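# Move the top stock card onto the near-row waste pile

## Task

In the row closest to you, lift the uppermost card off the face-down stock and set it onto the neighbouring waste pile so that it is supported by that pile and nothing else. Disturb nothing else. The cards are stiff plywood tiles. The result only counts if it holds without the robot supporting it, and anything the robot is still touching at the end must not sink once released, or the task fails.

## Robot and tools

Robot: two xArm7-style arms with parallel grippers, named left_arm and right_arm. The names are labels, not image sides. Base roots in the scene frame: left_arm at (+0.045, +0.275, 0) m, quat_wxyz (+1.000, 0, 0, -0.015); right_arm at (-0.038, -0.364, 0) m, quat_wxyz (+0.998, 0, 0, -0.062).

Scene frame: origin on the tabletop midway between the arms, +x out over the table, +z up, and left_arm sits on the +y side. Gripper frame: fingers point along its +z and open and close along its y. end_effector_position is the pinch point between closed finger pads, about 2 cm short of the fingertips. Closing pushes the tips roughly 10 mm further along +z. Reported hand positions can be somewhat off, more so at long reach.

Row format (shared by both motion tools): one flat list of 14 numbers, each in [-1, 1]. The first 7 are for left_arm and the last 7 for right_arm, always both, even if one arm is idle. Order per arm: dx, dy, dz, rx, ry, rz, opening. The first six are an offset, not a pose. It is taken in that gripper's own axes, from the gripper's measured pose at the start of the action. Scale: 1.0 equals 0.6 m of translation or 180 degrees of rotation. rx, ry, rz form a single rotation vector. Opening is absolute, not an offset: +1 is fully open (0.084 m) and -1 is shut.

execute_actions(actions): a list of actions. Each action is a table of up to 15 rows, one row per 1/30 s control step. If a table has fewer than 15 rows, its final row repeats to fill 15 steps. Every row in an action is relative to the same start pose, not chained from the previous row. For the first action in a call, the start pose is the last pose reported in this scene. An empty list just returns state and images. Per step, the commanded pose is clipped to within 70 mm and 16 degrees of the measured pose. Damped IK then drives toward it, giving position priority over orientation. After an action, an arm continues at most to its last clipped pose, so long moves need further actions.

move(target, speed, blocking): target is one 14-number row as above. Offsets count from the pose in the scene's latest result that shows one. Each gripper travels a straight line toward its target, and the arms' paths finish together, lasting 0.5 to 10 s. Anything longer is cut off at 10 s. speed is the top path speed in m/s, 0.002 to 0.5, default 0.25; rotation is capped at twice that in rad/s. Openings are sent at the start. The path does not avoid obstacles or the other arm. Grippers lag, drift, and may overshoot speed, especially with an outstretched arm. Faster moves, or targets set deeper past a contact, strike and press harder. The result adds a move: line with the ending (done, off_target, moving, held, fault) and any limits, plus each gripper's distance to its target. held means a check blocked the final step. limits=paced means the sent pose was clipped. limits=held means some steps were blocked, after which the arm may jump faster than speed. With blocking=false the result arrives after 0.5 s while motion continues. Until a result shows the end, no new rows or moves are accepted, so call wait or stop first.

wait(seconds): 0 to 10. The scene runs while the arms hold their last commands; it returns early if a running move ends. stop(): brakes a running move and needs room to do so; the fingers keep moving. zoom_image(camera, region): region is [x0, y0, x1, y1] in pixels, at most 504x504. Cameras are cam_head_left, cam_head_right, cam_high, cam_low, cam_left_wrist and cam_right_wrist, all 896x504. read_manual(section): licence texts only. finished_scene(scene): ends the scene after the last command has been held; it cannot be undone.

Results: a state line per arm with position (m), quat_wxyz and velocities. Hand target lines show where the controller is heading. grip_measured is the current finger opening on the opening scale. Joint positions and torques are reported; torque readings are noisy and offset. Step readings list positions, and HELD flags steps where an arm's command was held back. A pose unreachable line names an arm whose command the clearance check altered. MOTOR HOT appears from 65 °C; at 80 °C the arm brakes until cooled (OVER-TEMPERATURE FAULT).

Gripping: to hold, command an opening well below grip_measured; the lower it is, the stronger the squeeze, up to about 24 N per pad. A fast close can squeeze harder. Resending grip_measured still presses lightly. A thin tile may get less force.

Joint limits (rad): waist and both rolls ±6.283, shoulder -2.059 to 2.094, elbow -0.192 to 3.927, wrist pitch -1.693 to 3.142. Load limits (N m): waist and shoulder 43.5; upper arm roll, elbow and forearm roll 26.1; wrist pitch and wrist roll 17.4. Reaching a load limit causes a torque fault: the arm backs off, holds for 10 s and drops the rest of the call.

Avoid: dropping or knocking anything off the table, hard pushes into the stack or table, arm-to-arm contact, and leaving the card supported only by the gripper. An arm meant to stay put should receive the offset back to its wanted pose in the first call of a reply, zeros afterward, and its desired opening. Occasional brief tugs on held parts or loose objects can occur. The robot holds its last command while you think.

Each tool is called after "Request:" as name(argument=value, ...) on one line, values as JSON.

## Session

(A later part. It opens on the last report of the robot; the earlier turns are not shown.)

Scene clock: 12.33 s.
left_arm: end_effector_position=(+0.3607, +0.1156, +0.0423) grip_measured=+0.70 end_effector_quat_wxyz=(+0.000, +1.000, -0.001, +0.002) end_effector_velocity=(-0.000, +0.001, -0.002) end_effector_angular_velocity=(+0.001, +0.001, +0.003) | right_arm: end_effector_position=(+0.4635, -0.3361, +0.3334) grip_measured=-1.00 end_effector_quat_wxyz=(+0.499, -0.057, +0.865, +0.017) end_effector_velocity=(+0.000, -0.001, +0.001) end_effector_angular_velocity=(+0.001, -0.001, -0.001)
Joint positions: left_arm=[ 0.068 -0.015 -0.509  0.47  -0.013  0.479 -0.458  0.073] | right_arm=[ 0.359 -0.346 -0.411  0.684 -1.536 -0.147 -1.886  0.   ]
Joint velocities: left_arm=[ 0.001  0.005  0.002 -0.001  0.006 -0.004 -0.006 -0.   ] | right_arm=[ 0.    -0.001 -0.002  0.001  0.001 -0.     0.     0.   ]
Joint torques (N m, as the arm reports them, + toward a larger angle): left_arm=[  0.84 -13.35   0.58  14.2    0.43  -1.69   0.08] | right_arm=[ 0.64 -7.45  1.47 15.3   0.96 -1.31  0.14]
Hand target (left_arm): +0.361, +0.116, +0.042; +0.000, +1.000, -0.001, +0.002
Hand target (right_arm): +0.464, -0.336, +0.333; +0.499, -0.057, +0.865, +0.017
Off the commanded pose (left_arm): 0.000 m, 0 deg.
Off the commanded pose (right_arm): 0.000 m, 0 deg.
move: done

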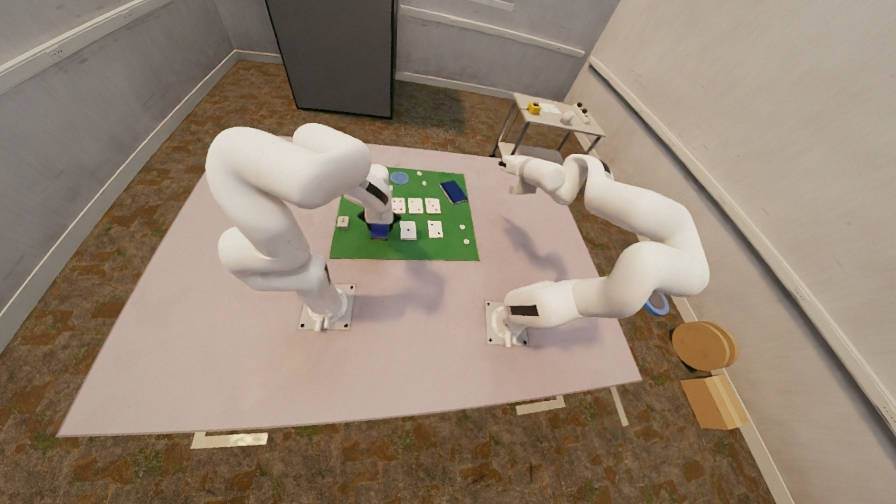

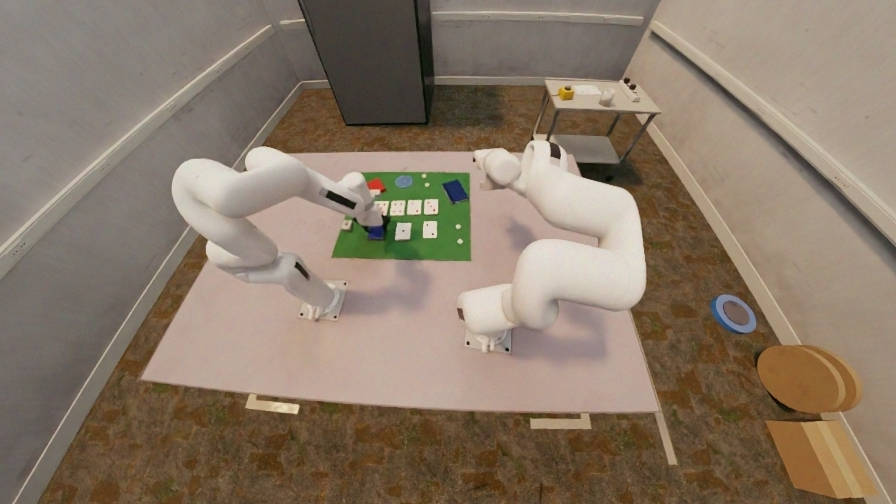

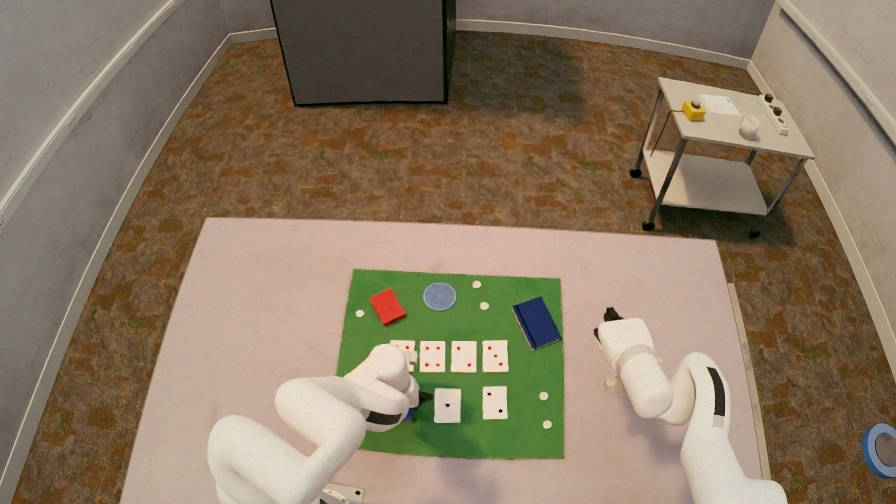

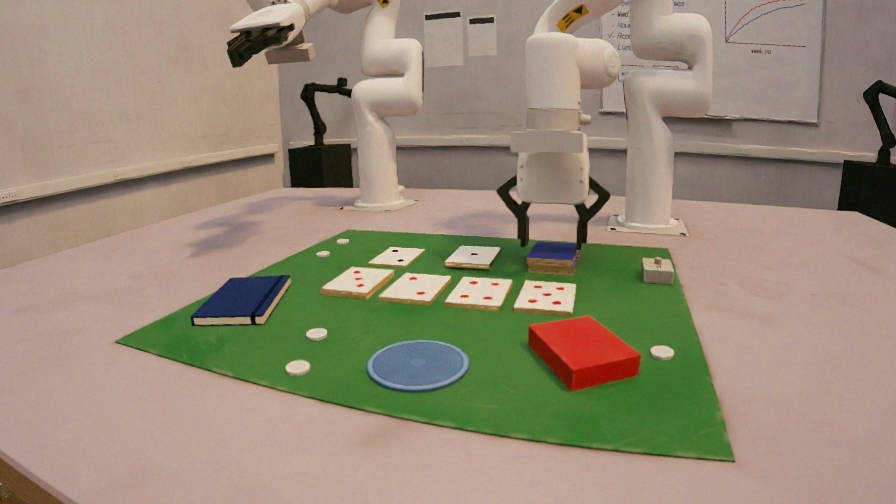

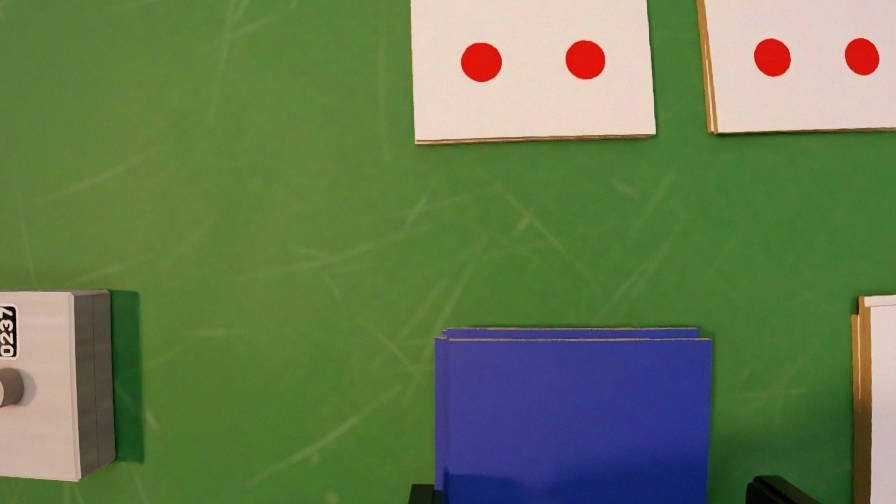

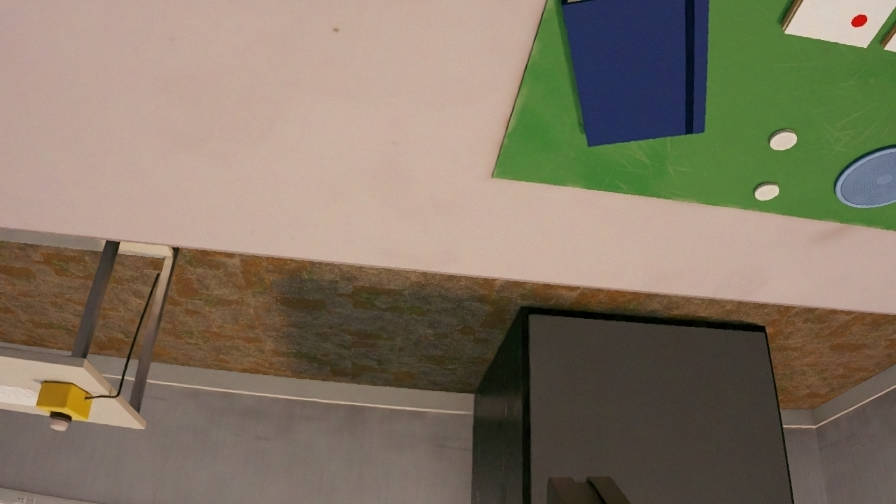

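Request:
move(target=[0,0,0.0075,0,0,0,0.7, 0,0,0,0,0,0,-1], speed=0.015)

Request:
zoom_image(camera="cam_low", region=[505, 220, 605, 285])

Request:
zoom_image(camera="cam_left_wrist", region=[395, 440, 475, 504])

Scene clock: 14.37 s.
left_arm: end_effector_position=(+0.3607, +0.1156, +0.0379) grip_measured=+0.70 end_effector_quat_wxyz=(+0.000, +1.000, -0.001, +0.002) end_effector_velocity=(+0.002, -0.001, +0.001) end_effector_angular_velocity=(-0.002, -0.005, -0.000) | right_arm: end_effector_position=(+0.4635, -0.3361, +0.3334) grip_measured=-1.00 end_effector_quat_wxyz=(+0.499, -0.057, +0.865, +0.017) end_effector_velocity=(+0.000, +0.000, +0.001) end_effector_angular_velocity=(-0.001, -0.001, +0.001)
Joint positions: left_arm=[ 0.07   0.002 -0.508  0.469  0.005  0.463 -0.471  0.073] | right_arm=[ 0.359 -0.346 -0.411  0.684 -1.536 -0.147 -1.886  0.   ]
Joint velocities: left_arm=[ 0.001  0.    -0.001  0.003  0.002 -0.003 -0.002  0.   ] | right_arm=[ 0.    -0.     0.     0.001 -0.001 -0.     0.     0.   ]
Joint torques (N m, as the arm reports them, + toward a larger angle): left_arm=[  0.54 -13.6    0.29  14.07   0.46  -1.54   0.14] | right_arm=[ 0.76 -7.45  1.54 15.36  1.   -1.35  0.1 ]
Hand target (left_arm): +0.361, +0.116, +0.038; +0.000, +1.000, -0.001, +0.002
Hand target (right_arm): +0.464, -0.336, +0.333; +0.499, -0.057, +0.865, +0.017
Off the commanded pose (left_arm): 0.000 m, 0 deg.
Off the commanded pose (right_arm): 0.000 m, 0 deg.
move: done

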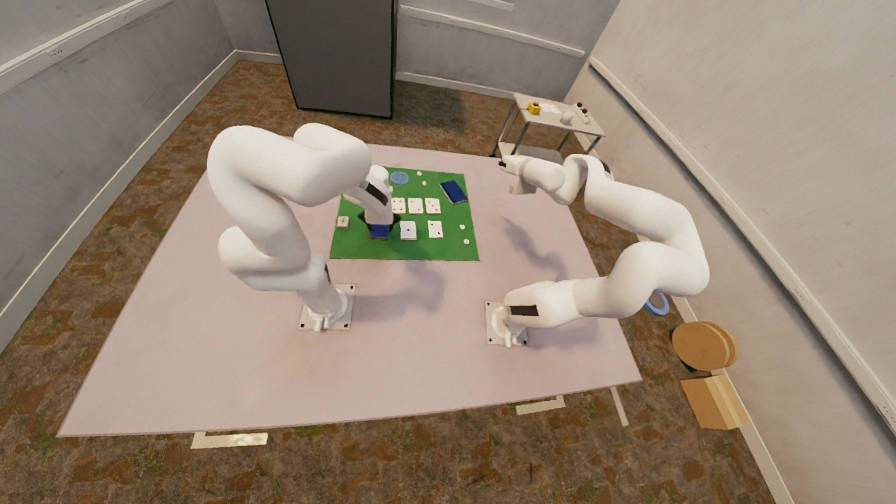

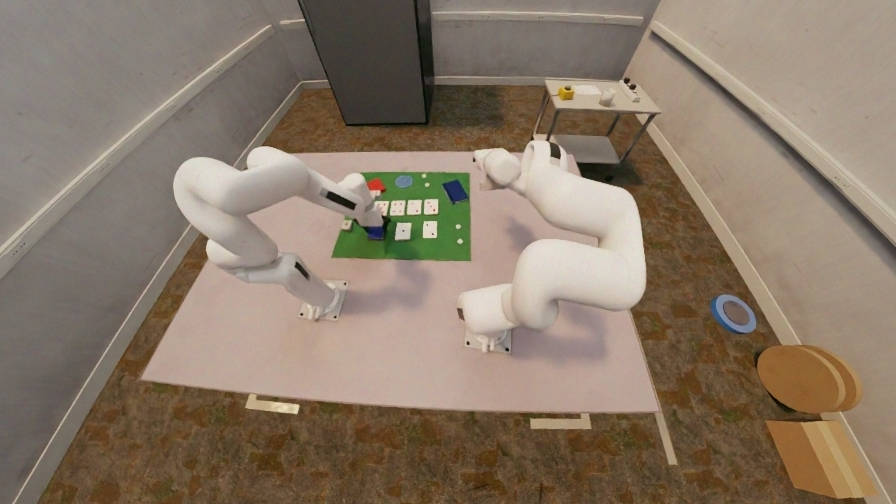

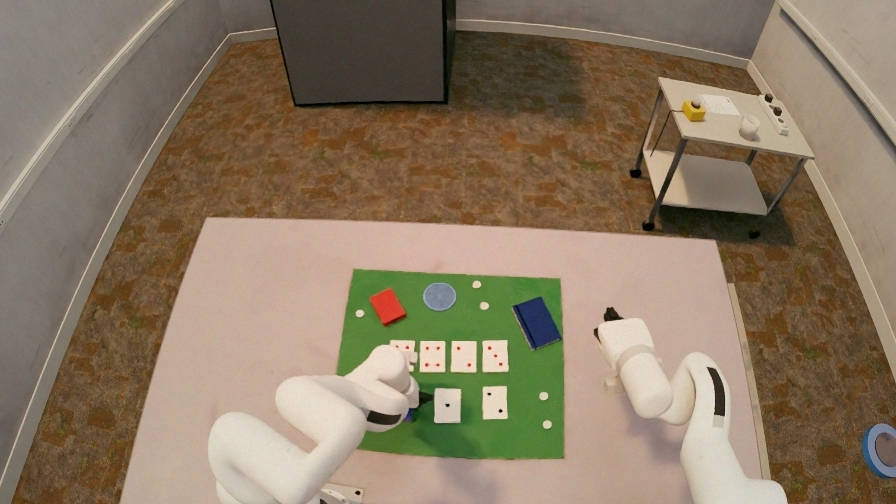

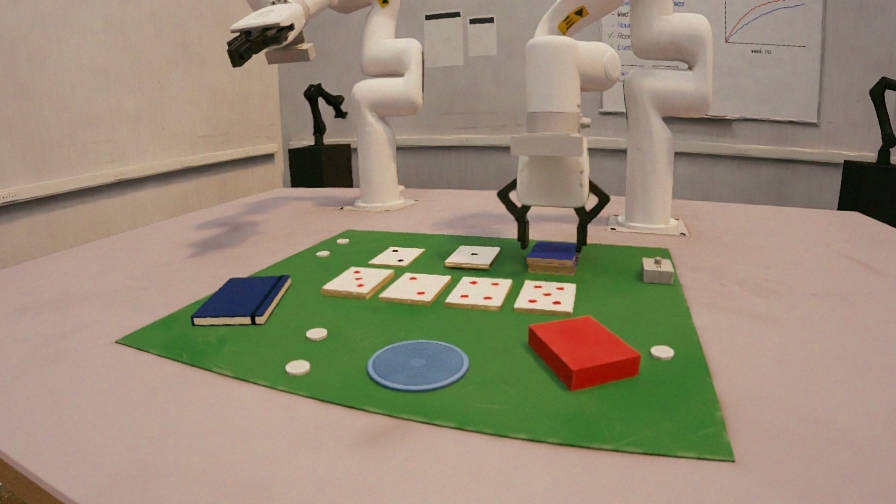

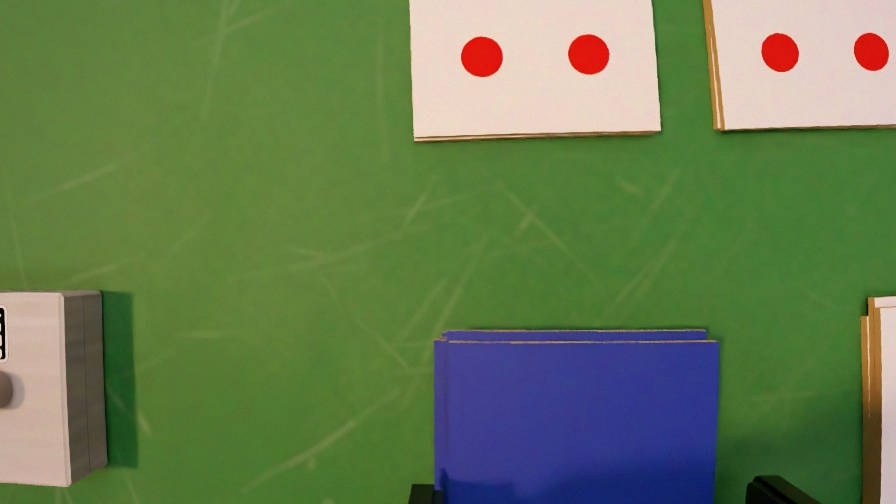

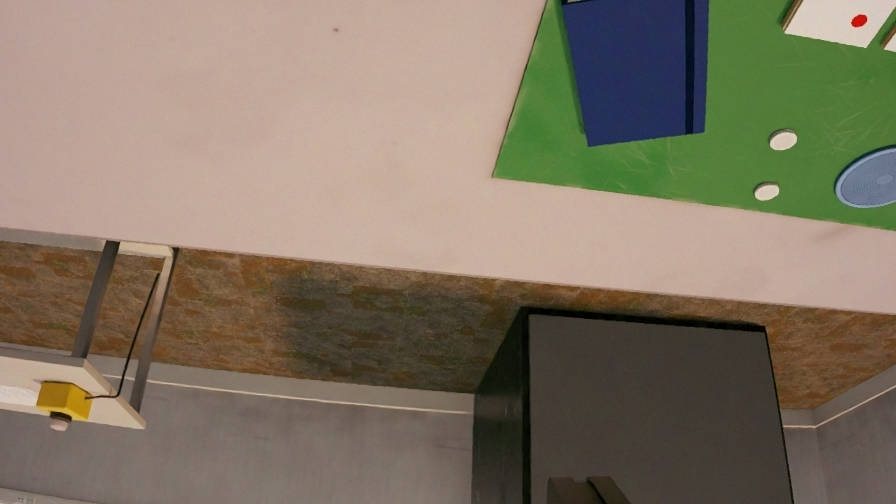

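Region (505, 220, 605, 285) of cam_low's 896x504 image, scaled by 5.040, with more detail than that image has; it fills the top 328 rows of this view, and the rest is white.

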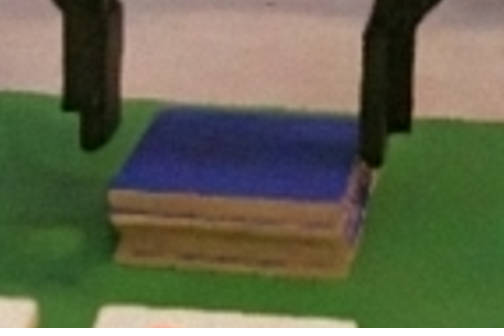

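Region (395, 440, 475, 504) of cam_left_wrist's 896x504 image, scaled by 6.300, with more detail than that image has; it fills the top 403 rows of this view, and the rest is white.

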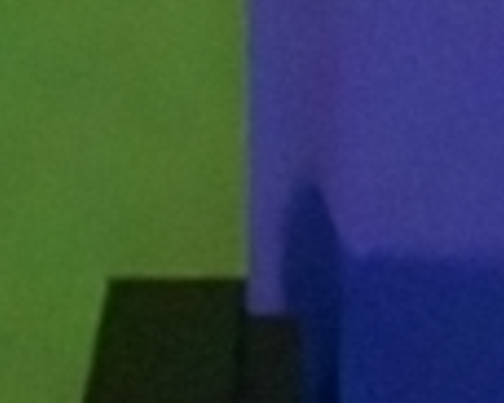

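Request:
move(target=[0,-0.005,0,0,0,0,0.55, 0,0,0,0,0,0,-1], speed=0.015)

Request:
zoom_image(camera="cam_low", region=[505, 220, 605, 285])

Request:
zoom_image(camera="cam_left_wrist", region=[410, 440, 490, 504])

Request:
zoom_image(camera="cam_left_wrist", region=[680, 440, 760, 504])

Scene clock: 15.83 s.
left_arm: end_effector_position=(+0.3607, +0.1186, +0.0379) grip_measured=+0.54 end_effector_quat_wxyz=(+0.000, +1.000, -0.001, +0.002) end_effector_velocity=(+0.001, -0.001, +0.001) end_effector_angular_velocity=(-0.001, -0.003, -0.003) | right_arm: end_effector_position=(+0.4635, -0.3361, +0.3334) grip_measured=-1.00 end_effector_quat_wxyz=(+0.499, -0.057, +0.865, +0.017) end_effector_velocity=(+0.000, -0.001, +0.001) end_effector_angular_velocity=(+0.000, -0.001, -0.002)
Joint positions: left_arm=[ 0.073 -0.002 -0.505  0.464  0.     0.462 -0.46   0.067] | right_arm=[ 0.359 -0.346 -0.411  0.684 -1.536 -0.147 -1.886  0.   ]
Joint velocities: left_arm=[-0.001 -0.002 -0.001  0.001 -0.001  0.     0.003 -0.   ] | right_arm=[-0.001 -0.    -0.001  0.001 -0.001  0.     0.     0.   ]
Joint torques (N m, as the arm reports them, + toward a larger angle): left_arm=[  0.63 -13.47   0.3   14.04   0.56  -1.57   0.03] | right_arm=[ 0.7  -7.32  1.49 15.46  1.15 -1.29  0.11]
Hand target (left_arm): +0.361, +0.119, +0.038; +0.000, +1.000, -0.001, +0.002
Hand target (right_arm): +0.464, -0.336, +0.333; +0.499, -0.057, +0.865, +0.017
Off the commanded pose (left_arm): 0.000 m, 0 deg.
Off the commanded pose (right_arm): 0.000 m, 0 deg.
move: done

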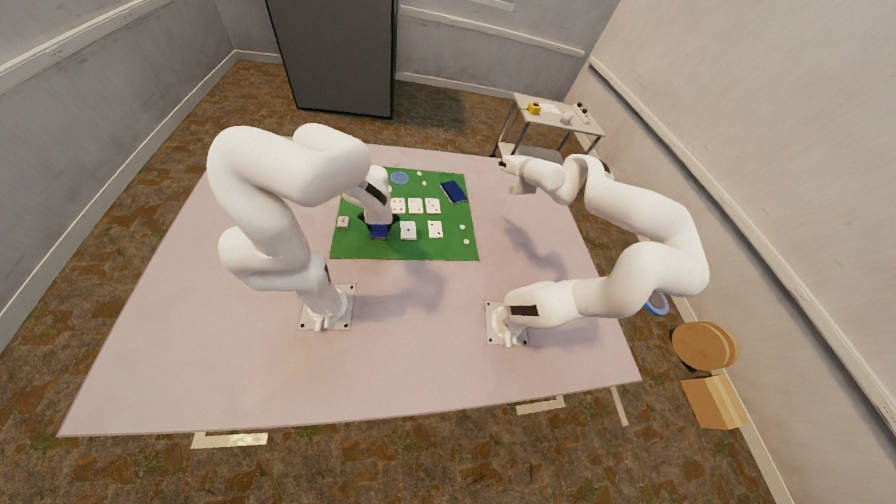

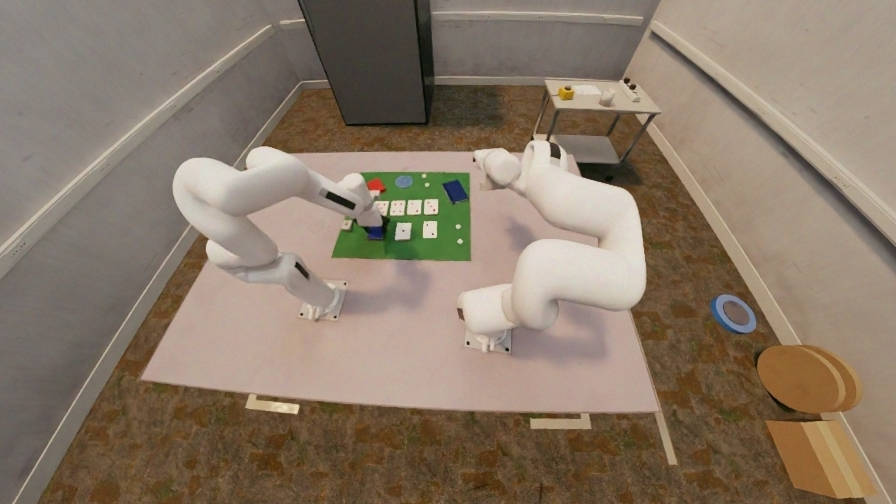

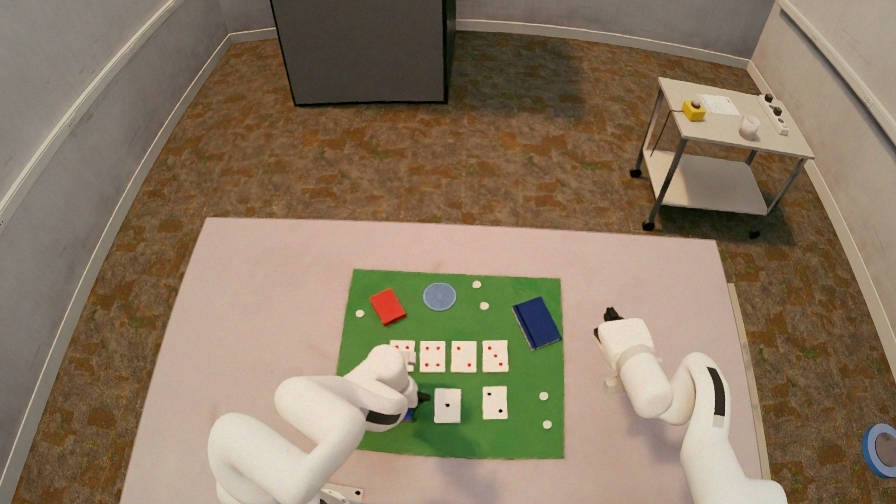

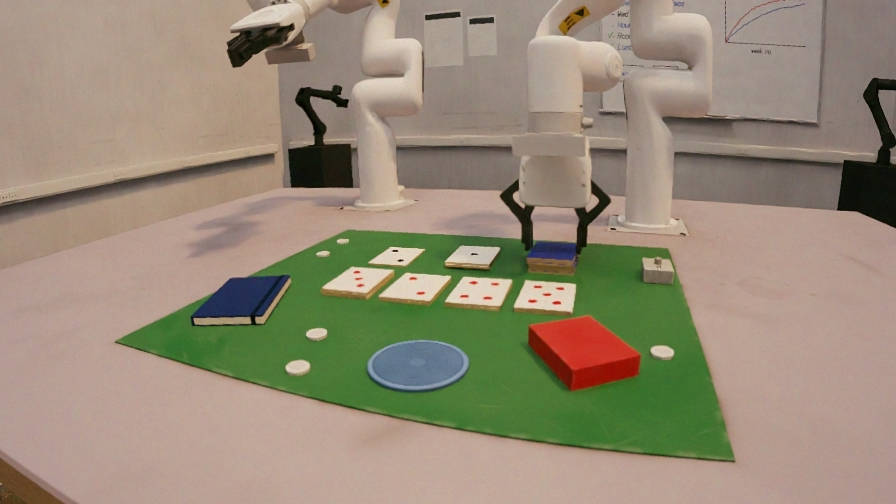

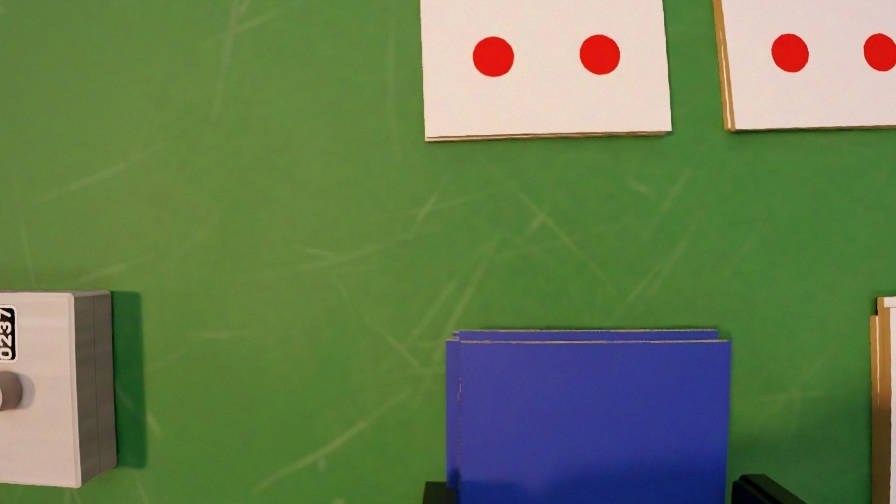

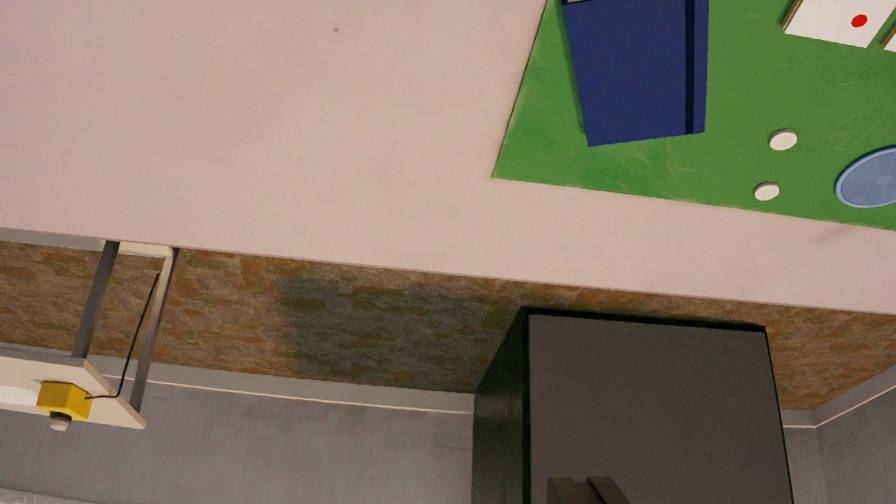

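Region (505, 220, 605, 285) of cam_low's 896x504 image, scaled by 5.040, with more detail than that image has; it fills the top 328 rows of this view, and the rest is white.

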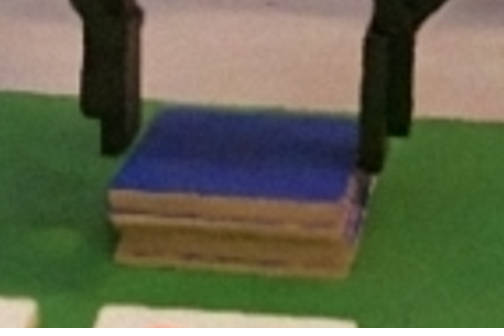

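Region (410, 440, 490, 504) of cam_left_wrist's 896x504 image, scaled by 6.300, with more detail than that image has; it fills the top 403 rows of this view, and the rest is white.

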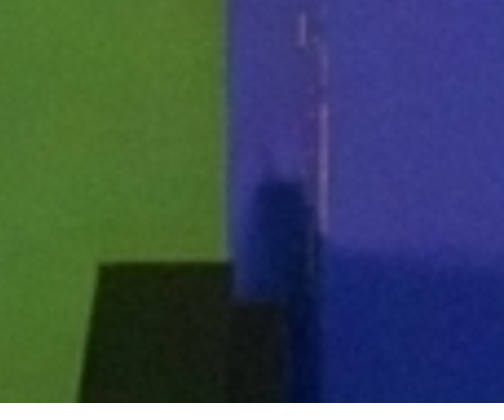

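Region (680, 440, 760, 504) of cam_left_wrist's 896x504 image, scaled by 6.300, with more detail than that image has; it fills the top 403 rows of this view, and the rest is white.

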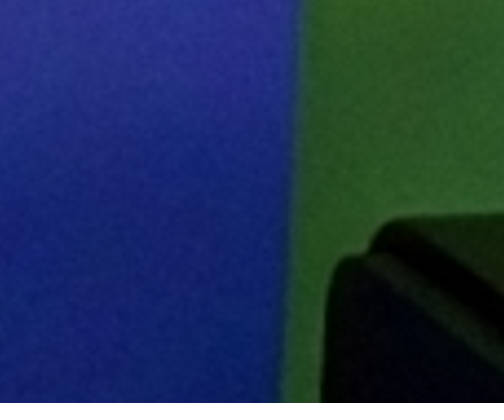

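Request:
execute_actions(actions=[[[0,0,0.001,0,0,0,0.54,0,0,0,0,0,0,-1],[0,0,0.002,0,0,0,0.54,0,0,0,0,0,0,-1],[0,0,0.003,0,0,0,0.54,0,0,0,0,0,0,-1],[0,0,0.0035,0,0,0,0.54,0,0,0,0,0,0,-1],[0,0,0.0035,0,0,0,0.54,0,0,0,0,0,0,-1],[0,0,0.0035,0,0,0,0.54,0,0,0,0,0,0,-1],[0,0,0.0035,0,0,0,0.54,0,0,0,0,0,0,-1],[0,0,0.0035,0,0,0,0.54,0,0,0,0,0,0,-1],[0,0,0.0035,0,0,0,0.52,0,0,0,0,0,0,-1],[0,0,0.0035,0,0,0,0.50,0,0,0,0,0,0,-1],[0,0,0.0035,0,0,0,0.48,0,0,0,0,0,0,-1],[0,0,0.0035,0,0,0,0.46,0,0,0,0,0,0,-1],[0,0,0.0035,0,0,0,0.44,0,0,0,0,0,0,-1],[0,0,0.0035,0,0,0,0.42,0,0,0,0,0,0,-1],[0,0,0.0035,0,0,0,0.40,0,0,0,0,0,0,-1]],[[0,0,0,0,0,0,0.37,0,0,0,0,0,0,-1],[0,0,0,0,0,0,0.34,0,0,0,0,0,0,-1],[0,0,0,0,0,0,0.31,0,0,0,0,0,0,-1],[0,0,0,0,0,0,0.28,0,0,0,0,0,0,-1],[0,0,0,0,0,0,0.25,0,0,0,0,0,0,-1]]])

Request:
zoom_image(camera="cam_low", region=[505, 220, 605, 285])

Scene clock: 17.60 s.
left_arm: end_effector_position=(+0.3609, +0.1185, +0.0359) grip_measured=+0.46 end_effector_quat_wxyz=(+0.001, +1.000, -0.001, +0.002) end_effector_velocity=(-0.000, +0.000, -0.000) end_effector_angular_velocity=(+0.001, +0.000, -0.000) | right_arm: end_effector_position=(+0.4635, -0.3361, +0.3334) grip_measured=-1.00 end_effector_quat_wxyz=(+0.499, -0.057, +0.865, +0.017) end_effector_velocity=(+0.000, +0.000, +0.000) end_effector_angular_velocity=(-0.001, -0.001, +0.001)
Joint positions: left_arm=[ 0.074  0.006 -0.504  0.464  0.009  0.454 -0.467  0.063] | right_arm=[ 0.359 -0.346 -0.411  0.684 -1.536 -0.147 -1.886  0.   ]
Joint velocities: left_arm=[ 0.    -0.002 -0.    -0.002 -0.001  0.     0.001 -0.   ] | right_arm=[ 0.     0.     0.001  0.001  0.    -0.    -0.     0.   ]
Joint torques (N m, as the arm reports them, + toward a larger angle): left_arm=[  0.68 -13.29   0.28  13.65   0.58  -1.63  -0.06] | right_arm=[ 0.63 -7.47  1.44 15.48  1.19 -1.34  0.09]
Hand target (left_arm): +0.361, +0.118, +0.036; +0.001, +1.000, -0.001, +0.002
Hand target (right_arm): +0.464, -0.336, +0.333; +0.499, -0.057, +0.865, +0.017
Off the commanded pose (left_arm): 0.000 m, 0 deg.
Off the commanded pose (right_arm): 0.000 m, 0 deg.
Step readings (end_effector_position; steps 1 to 15: 1st action; 16 to 30: 2nd action):
0: left_arm (+0.3607, +0.1186, +0.0379) | right_arm (+0.4635, -0.3361, +0.3334)
1: left_arm (+0.3607, +0.1186, +0.0378) | right_arm (+0.4635, -0.3361, +0.3334)
2: left_arm (+0.3608, +0.1185, +0.0377) | right_arm (+0.4635, -0.3361, +0.3334)
4: left_arm (+0.3608, +0.1185, +0.0369) | right_arm (+0.4635, -0.3361, +0.3334)
8: left_arm (+0.3605, +0.1186, +0.0358) | right_arm (+0.4635, -0.3361, +0.3334)
15: left_arm (+0.3609, +0.1185, +0.0359) | right_arm (+0.4635, -0.3361, +0.3334)
16: left_arm (+0.3609, +0.1185, +0.0359) | right_arm (+0.4635, -0.3361, +0.3334)
17: left_arm (+0.3609, +0.1185, +0.0359) | right_arm (+0.4635, -0.3361, +0.3334)
19: left_arm (+0.3609, +0.1185, +0.0359) | right_arm (+0.4635, -0.3361, +0.3334)
23: left_arm (+0.3609, +0.1185, +0.0359) | right_arm (+0.4635, -0.3361, +0.3334)
30: end_effector_position above

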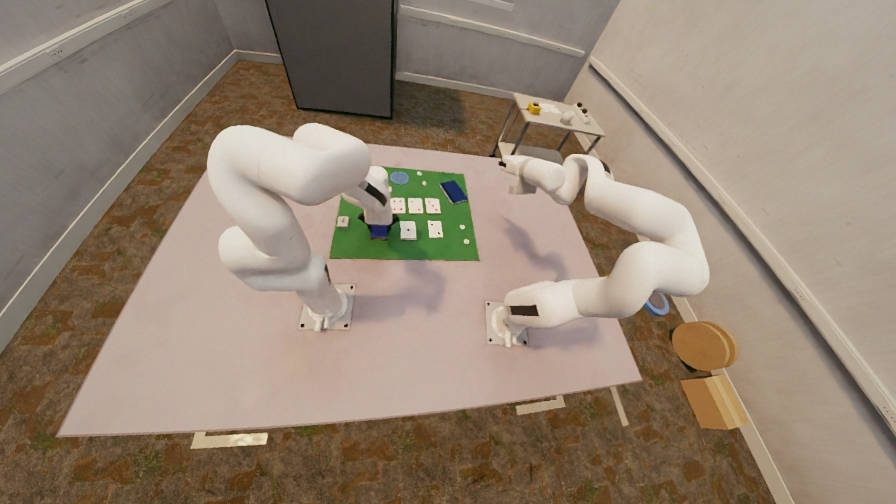

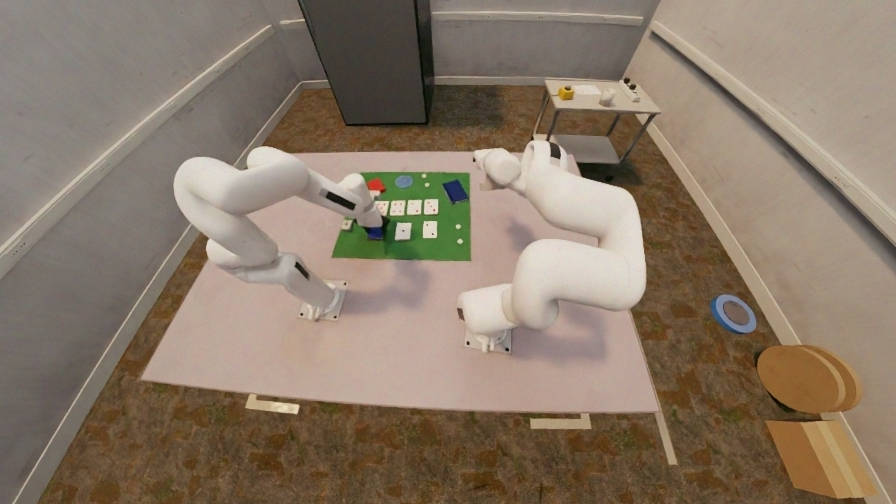

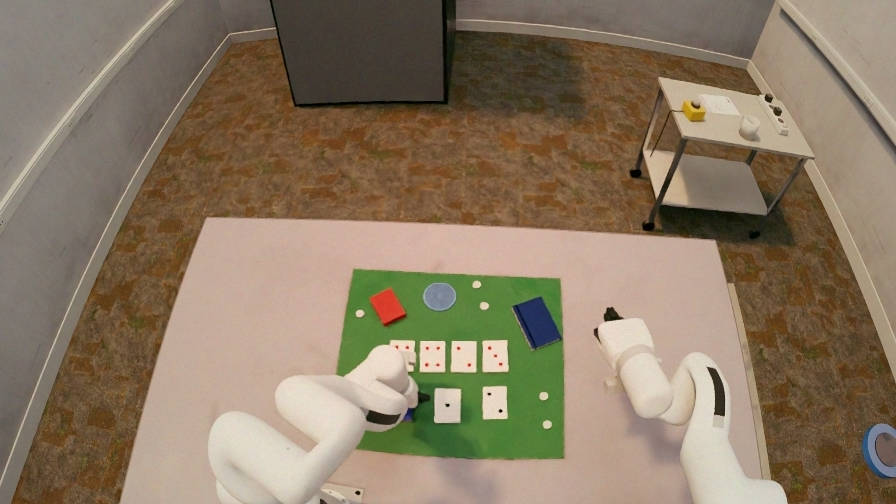

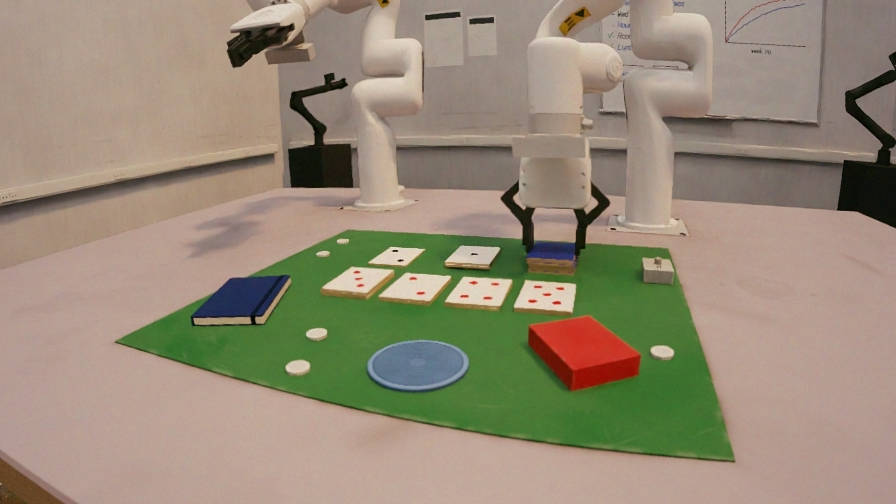

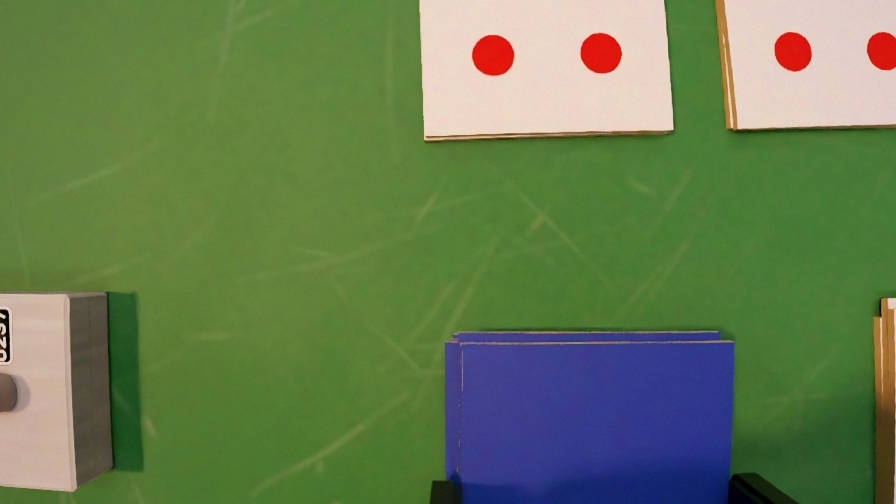

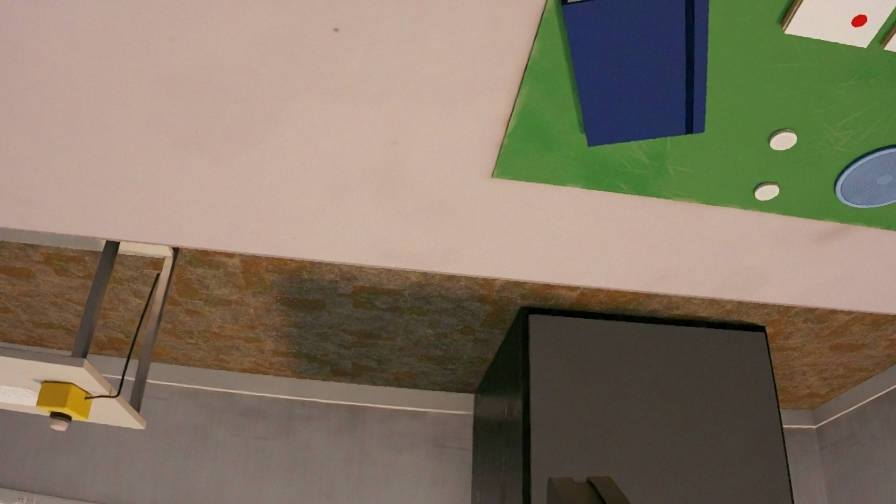

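Region (505, 220, 605, 285) of cam_low's 896x504 image, scaled by 5.040, with more detail than that image has; it fills the top 328 rows of this view, and the rest is white.

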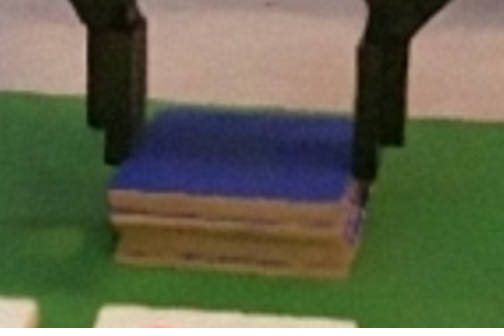

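Gripped. Lift.

Request:
move(target=[0,0,-0.02,0,0,0,0.1, 0,0,0,0,0,0,-1], speed=0.025)

Request:
zoom_image(camera="cam_low", region=[430, 200, 605, 285])

Scene clock: 18.53 s.
left_arm: end_effector_position=(+0.3608, +0.1186, +0.0478) grip_measured=+0.46 end_effector_quat_wxyz=(+0.000, +1.000, -0.001, +0.002) end_effector_velocity=(-0.002, +0.000, -0.001) end_effector_angular_velocity=(+0.002, +0.006, -0.003) | right_arm: end_effector_position=(+0.4635, -0.3361, +0.3334) grip_measured=-1.00 end_effector_quat_wxyz=(+0.499, -0.057, +0.865, +0.017) end_effector_velocity=(+0.000, -0.000, +0.000) end_effector_angular_velocity=(+0.001, -0.000, -0.001)
Joint positions: left_arm=[ 0.069 -0.04  -0.506  0.468 -0.038  0.498 -0.433  0.063] | right_arm=[ 0.359 -0.346 -0.411  0.684 -1.536 -0.147 -1.886  0.   ]
Joint velocities: left_arm=[-0.001 -0.001 -0.001 -0.003 -0.004  0.004  0.004 -0.   ] | right_arm=[-0.001  0.    -0.     0.    -0.001 -0.     0.001  0.   ]
Joint torques (N m, as the arm reports them, + toward a larger angle): left_arm=[  0.6  -13.04   0.73  14.74   0.46  -1.59  -0.07] | right_arm=[ 0.79 -7.28  1.44 15.41  0.97 -1.28  0.14]
Hand target (left_arm): +0.361, +0.119, +0.048; +0.000, +1.000, -0.001, +0.002
Hand target (right_arm): +0.464, -0.336, +0.333; +0.499, -0.057, +0.865, +0.017
Off the commanded pose (left_arm): 0.000 m, 0 deg.
Off the commanded pose (right_arm): 0.000 m, 0 deg.
move: done

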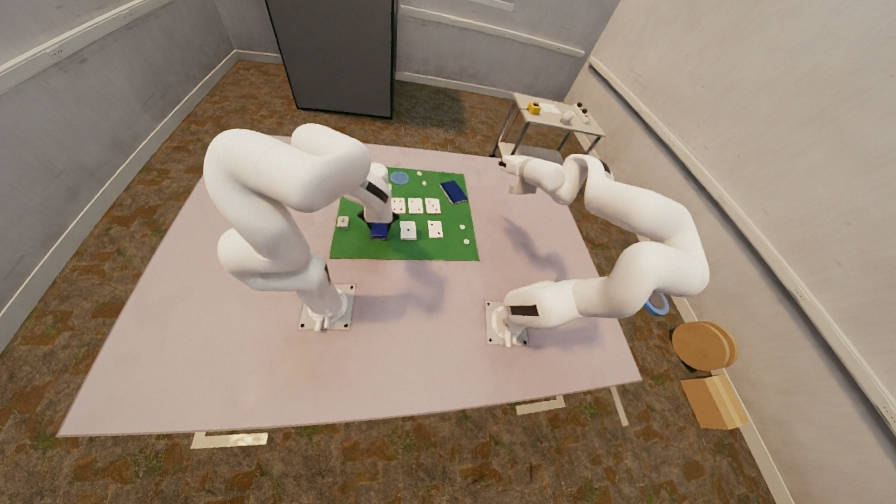

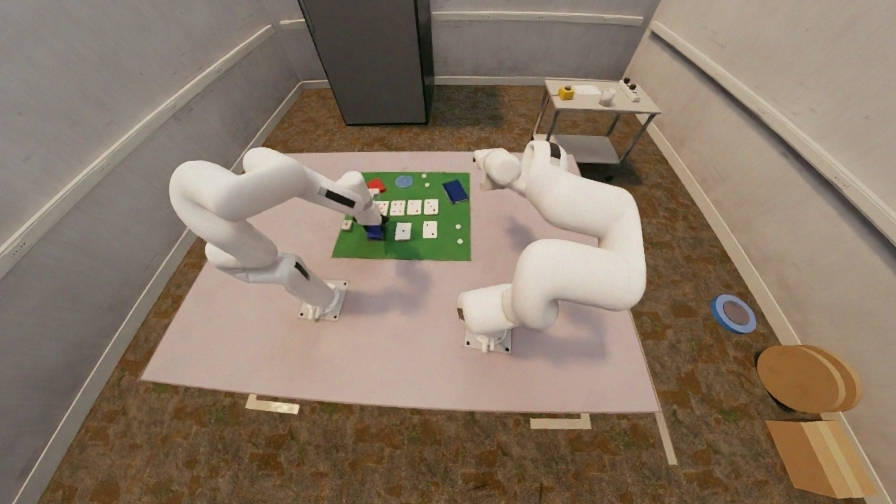

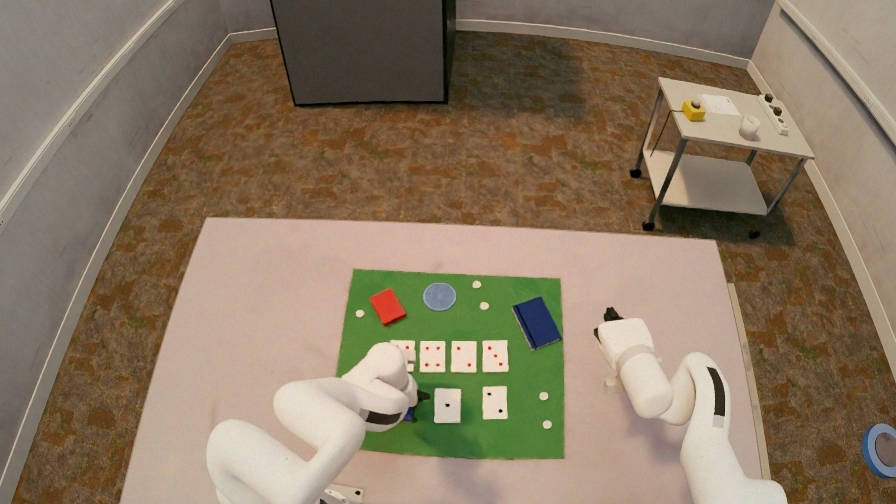

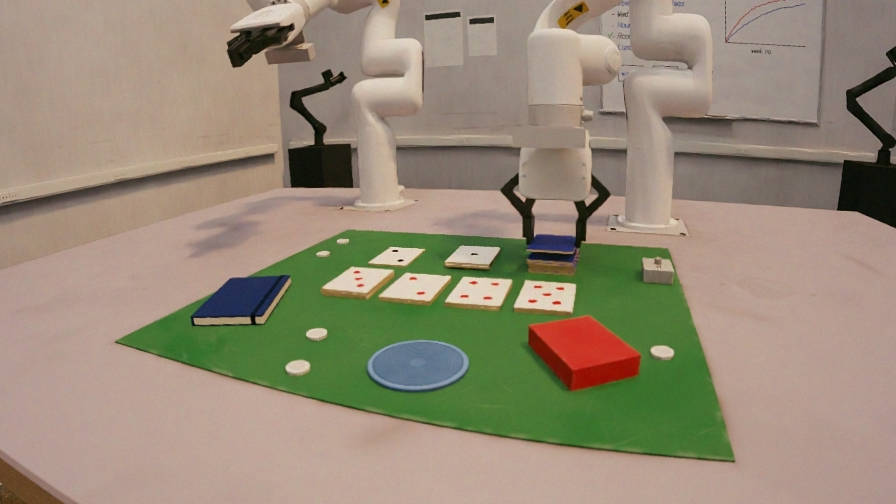

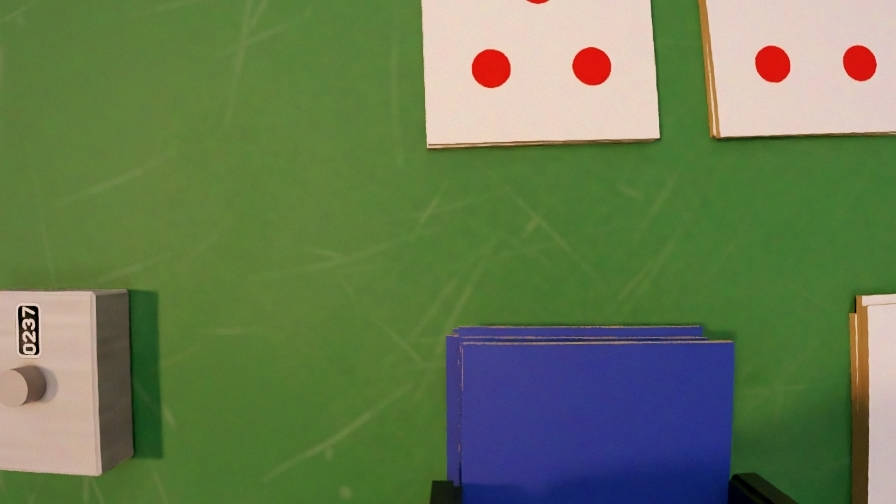

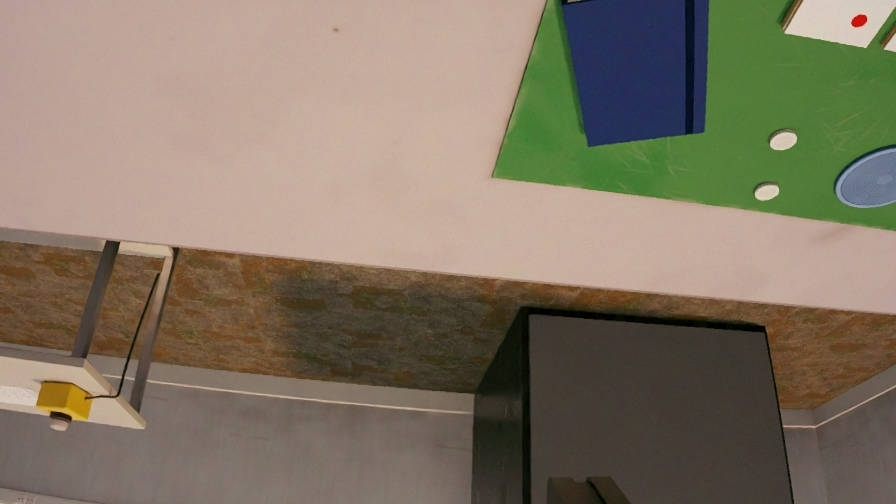

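Region (430, 200, 605, 285) of cam_low's 896x504 image, scaled by 2.880, with more detail than that image has; it fills the top 245 rows of this view, and the rest is white.

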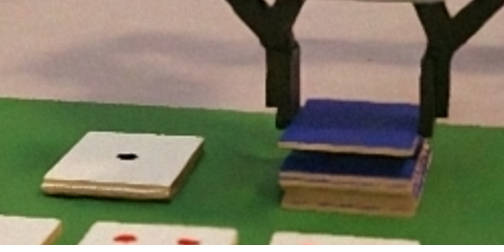

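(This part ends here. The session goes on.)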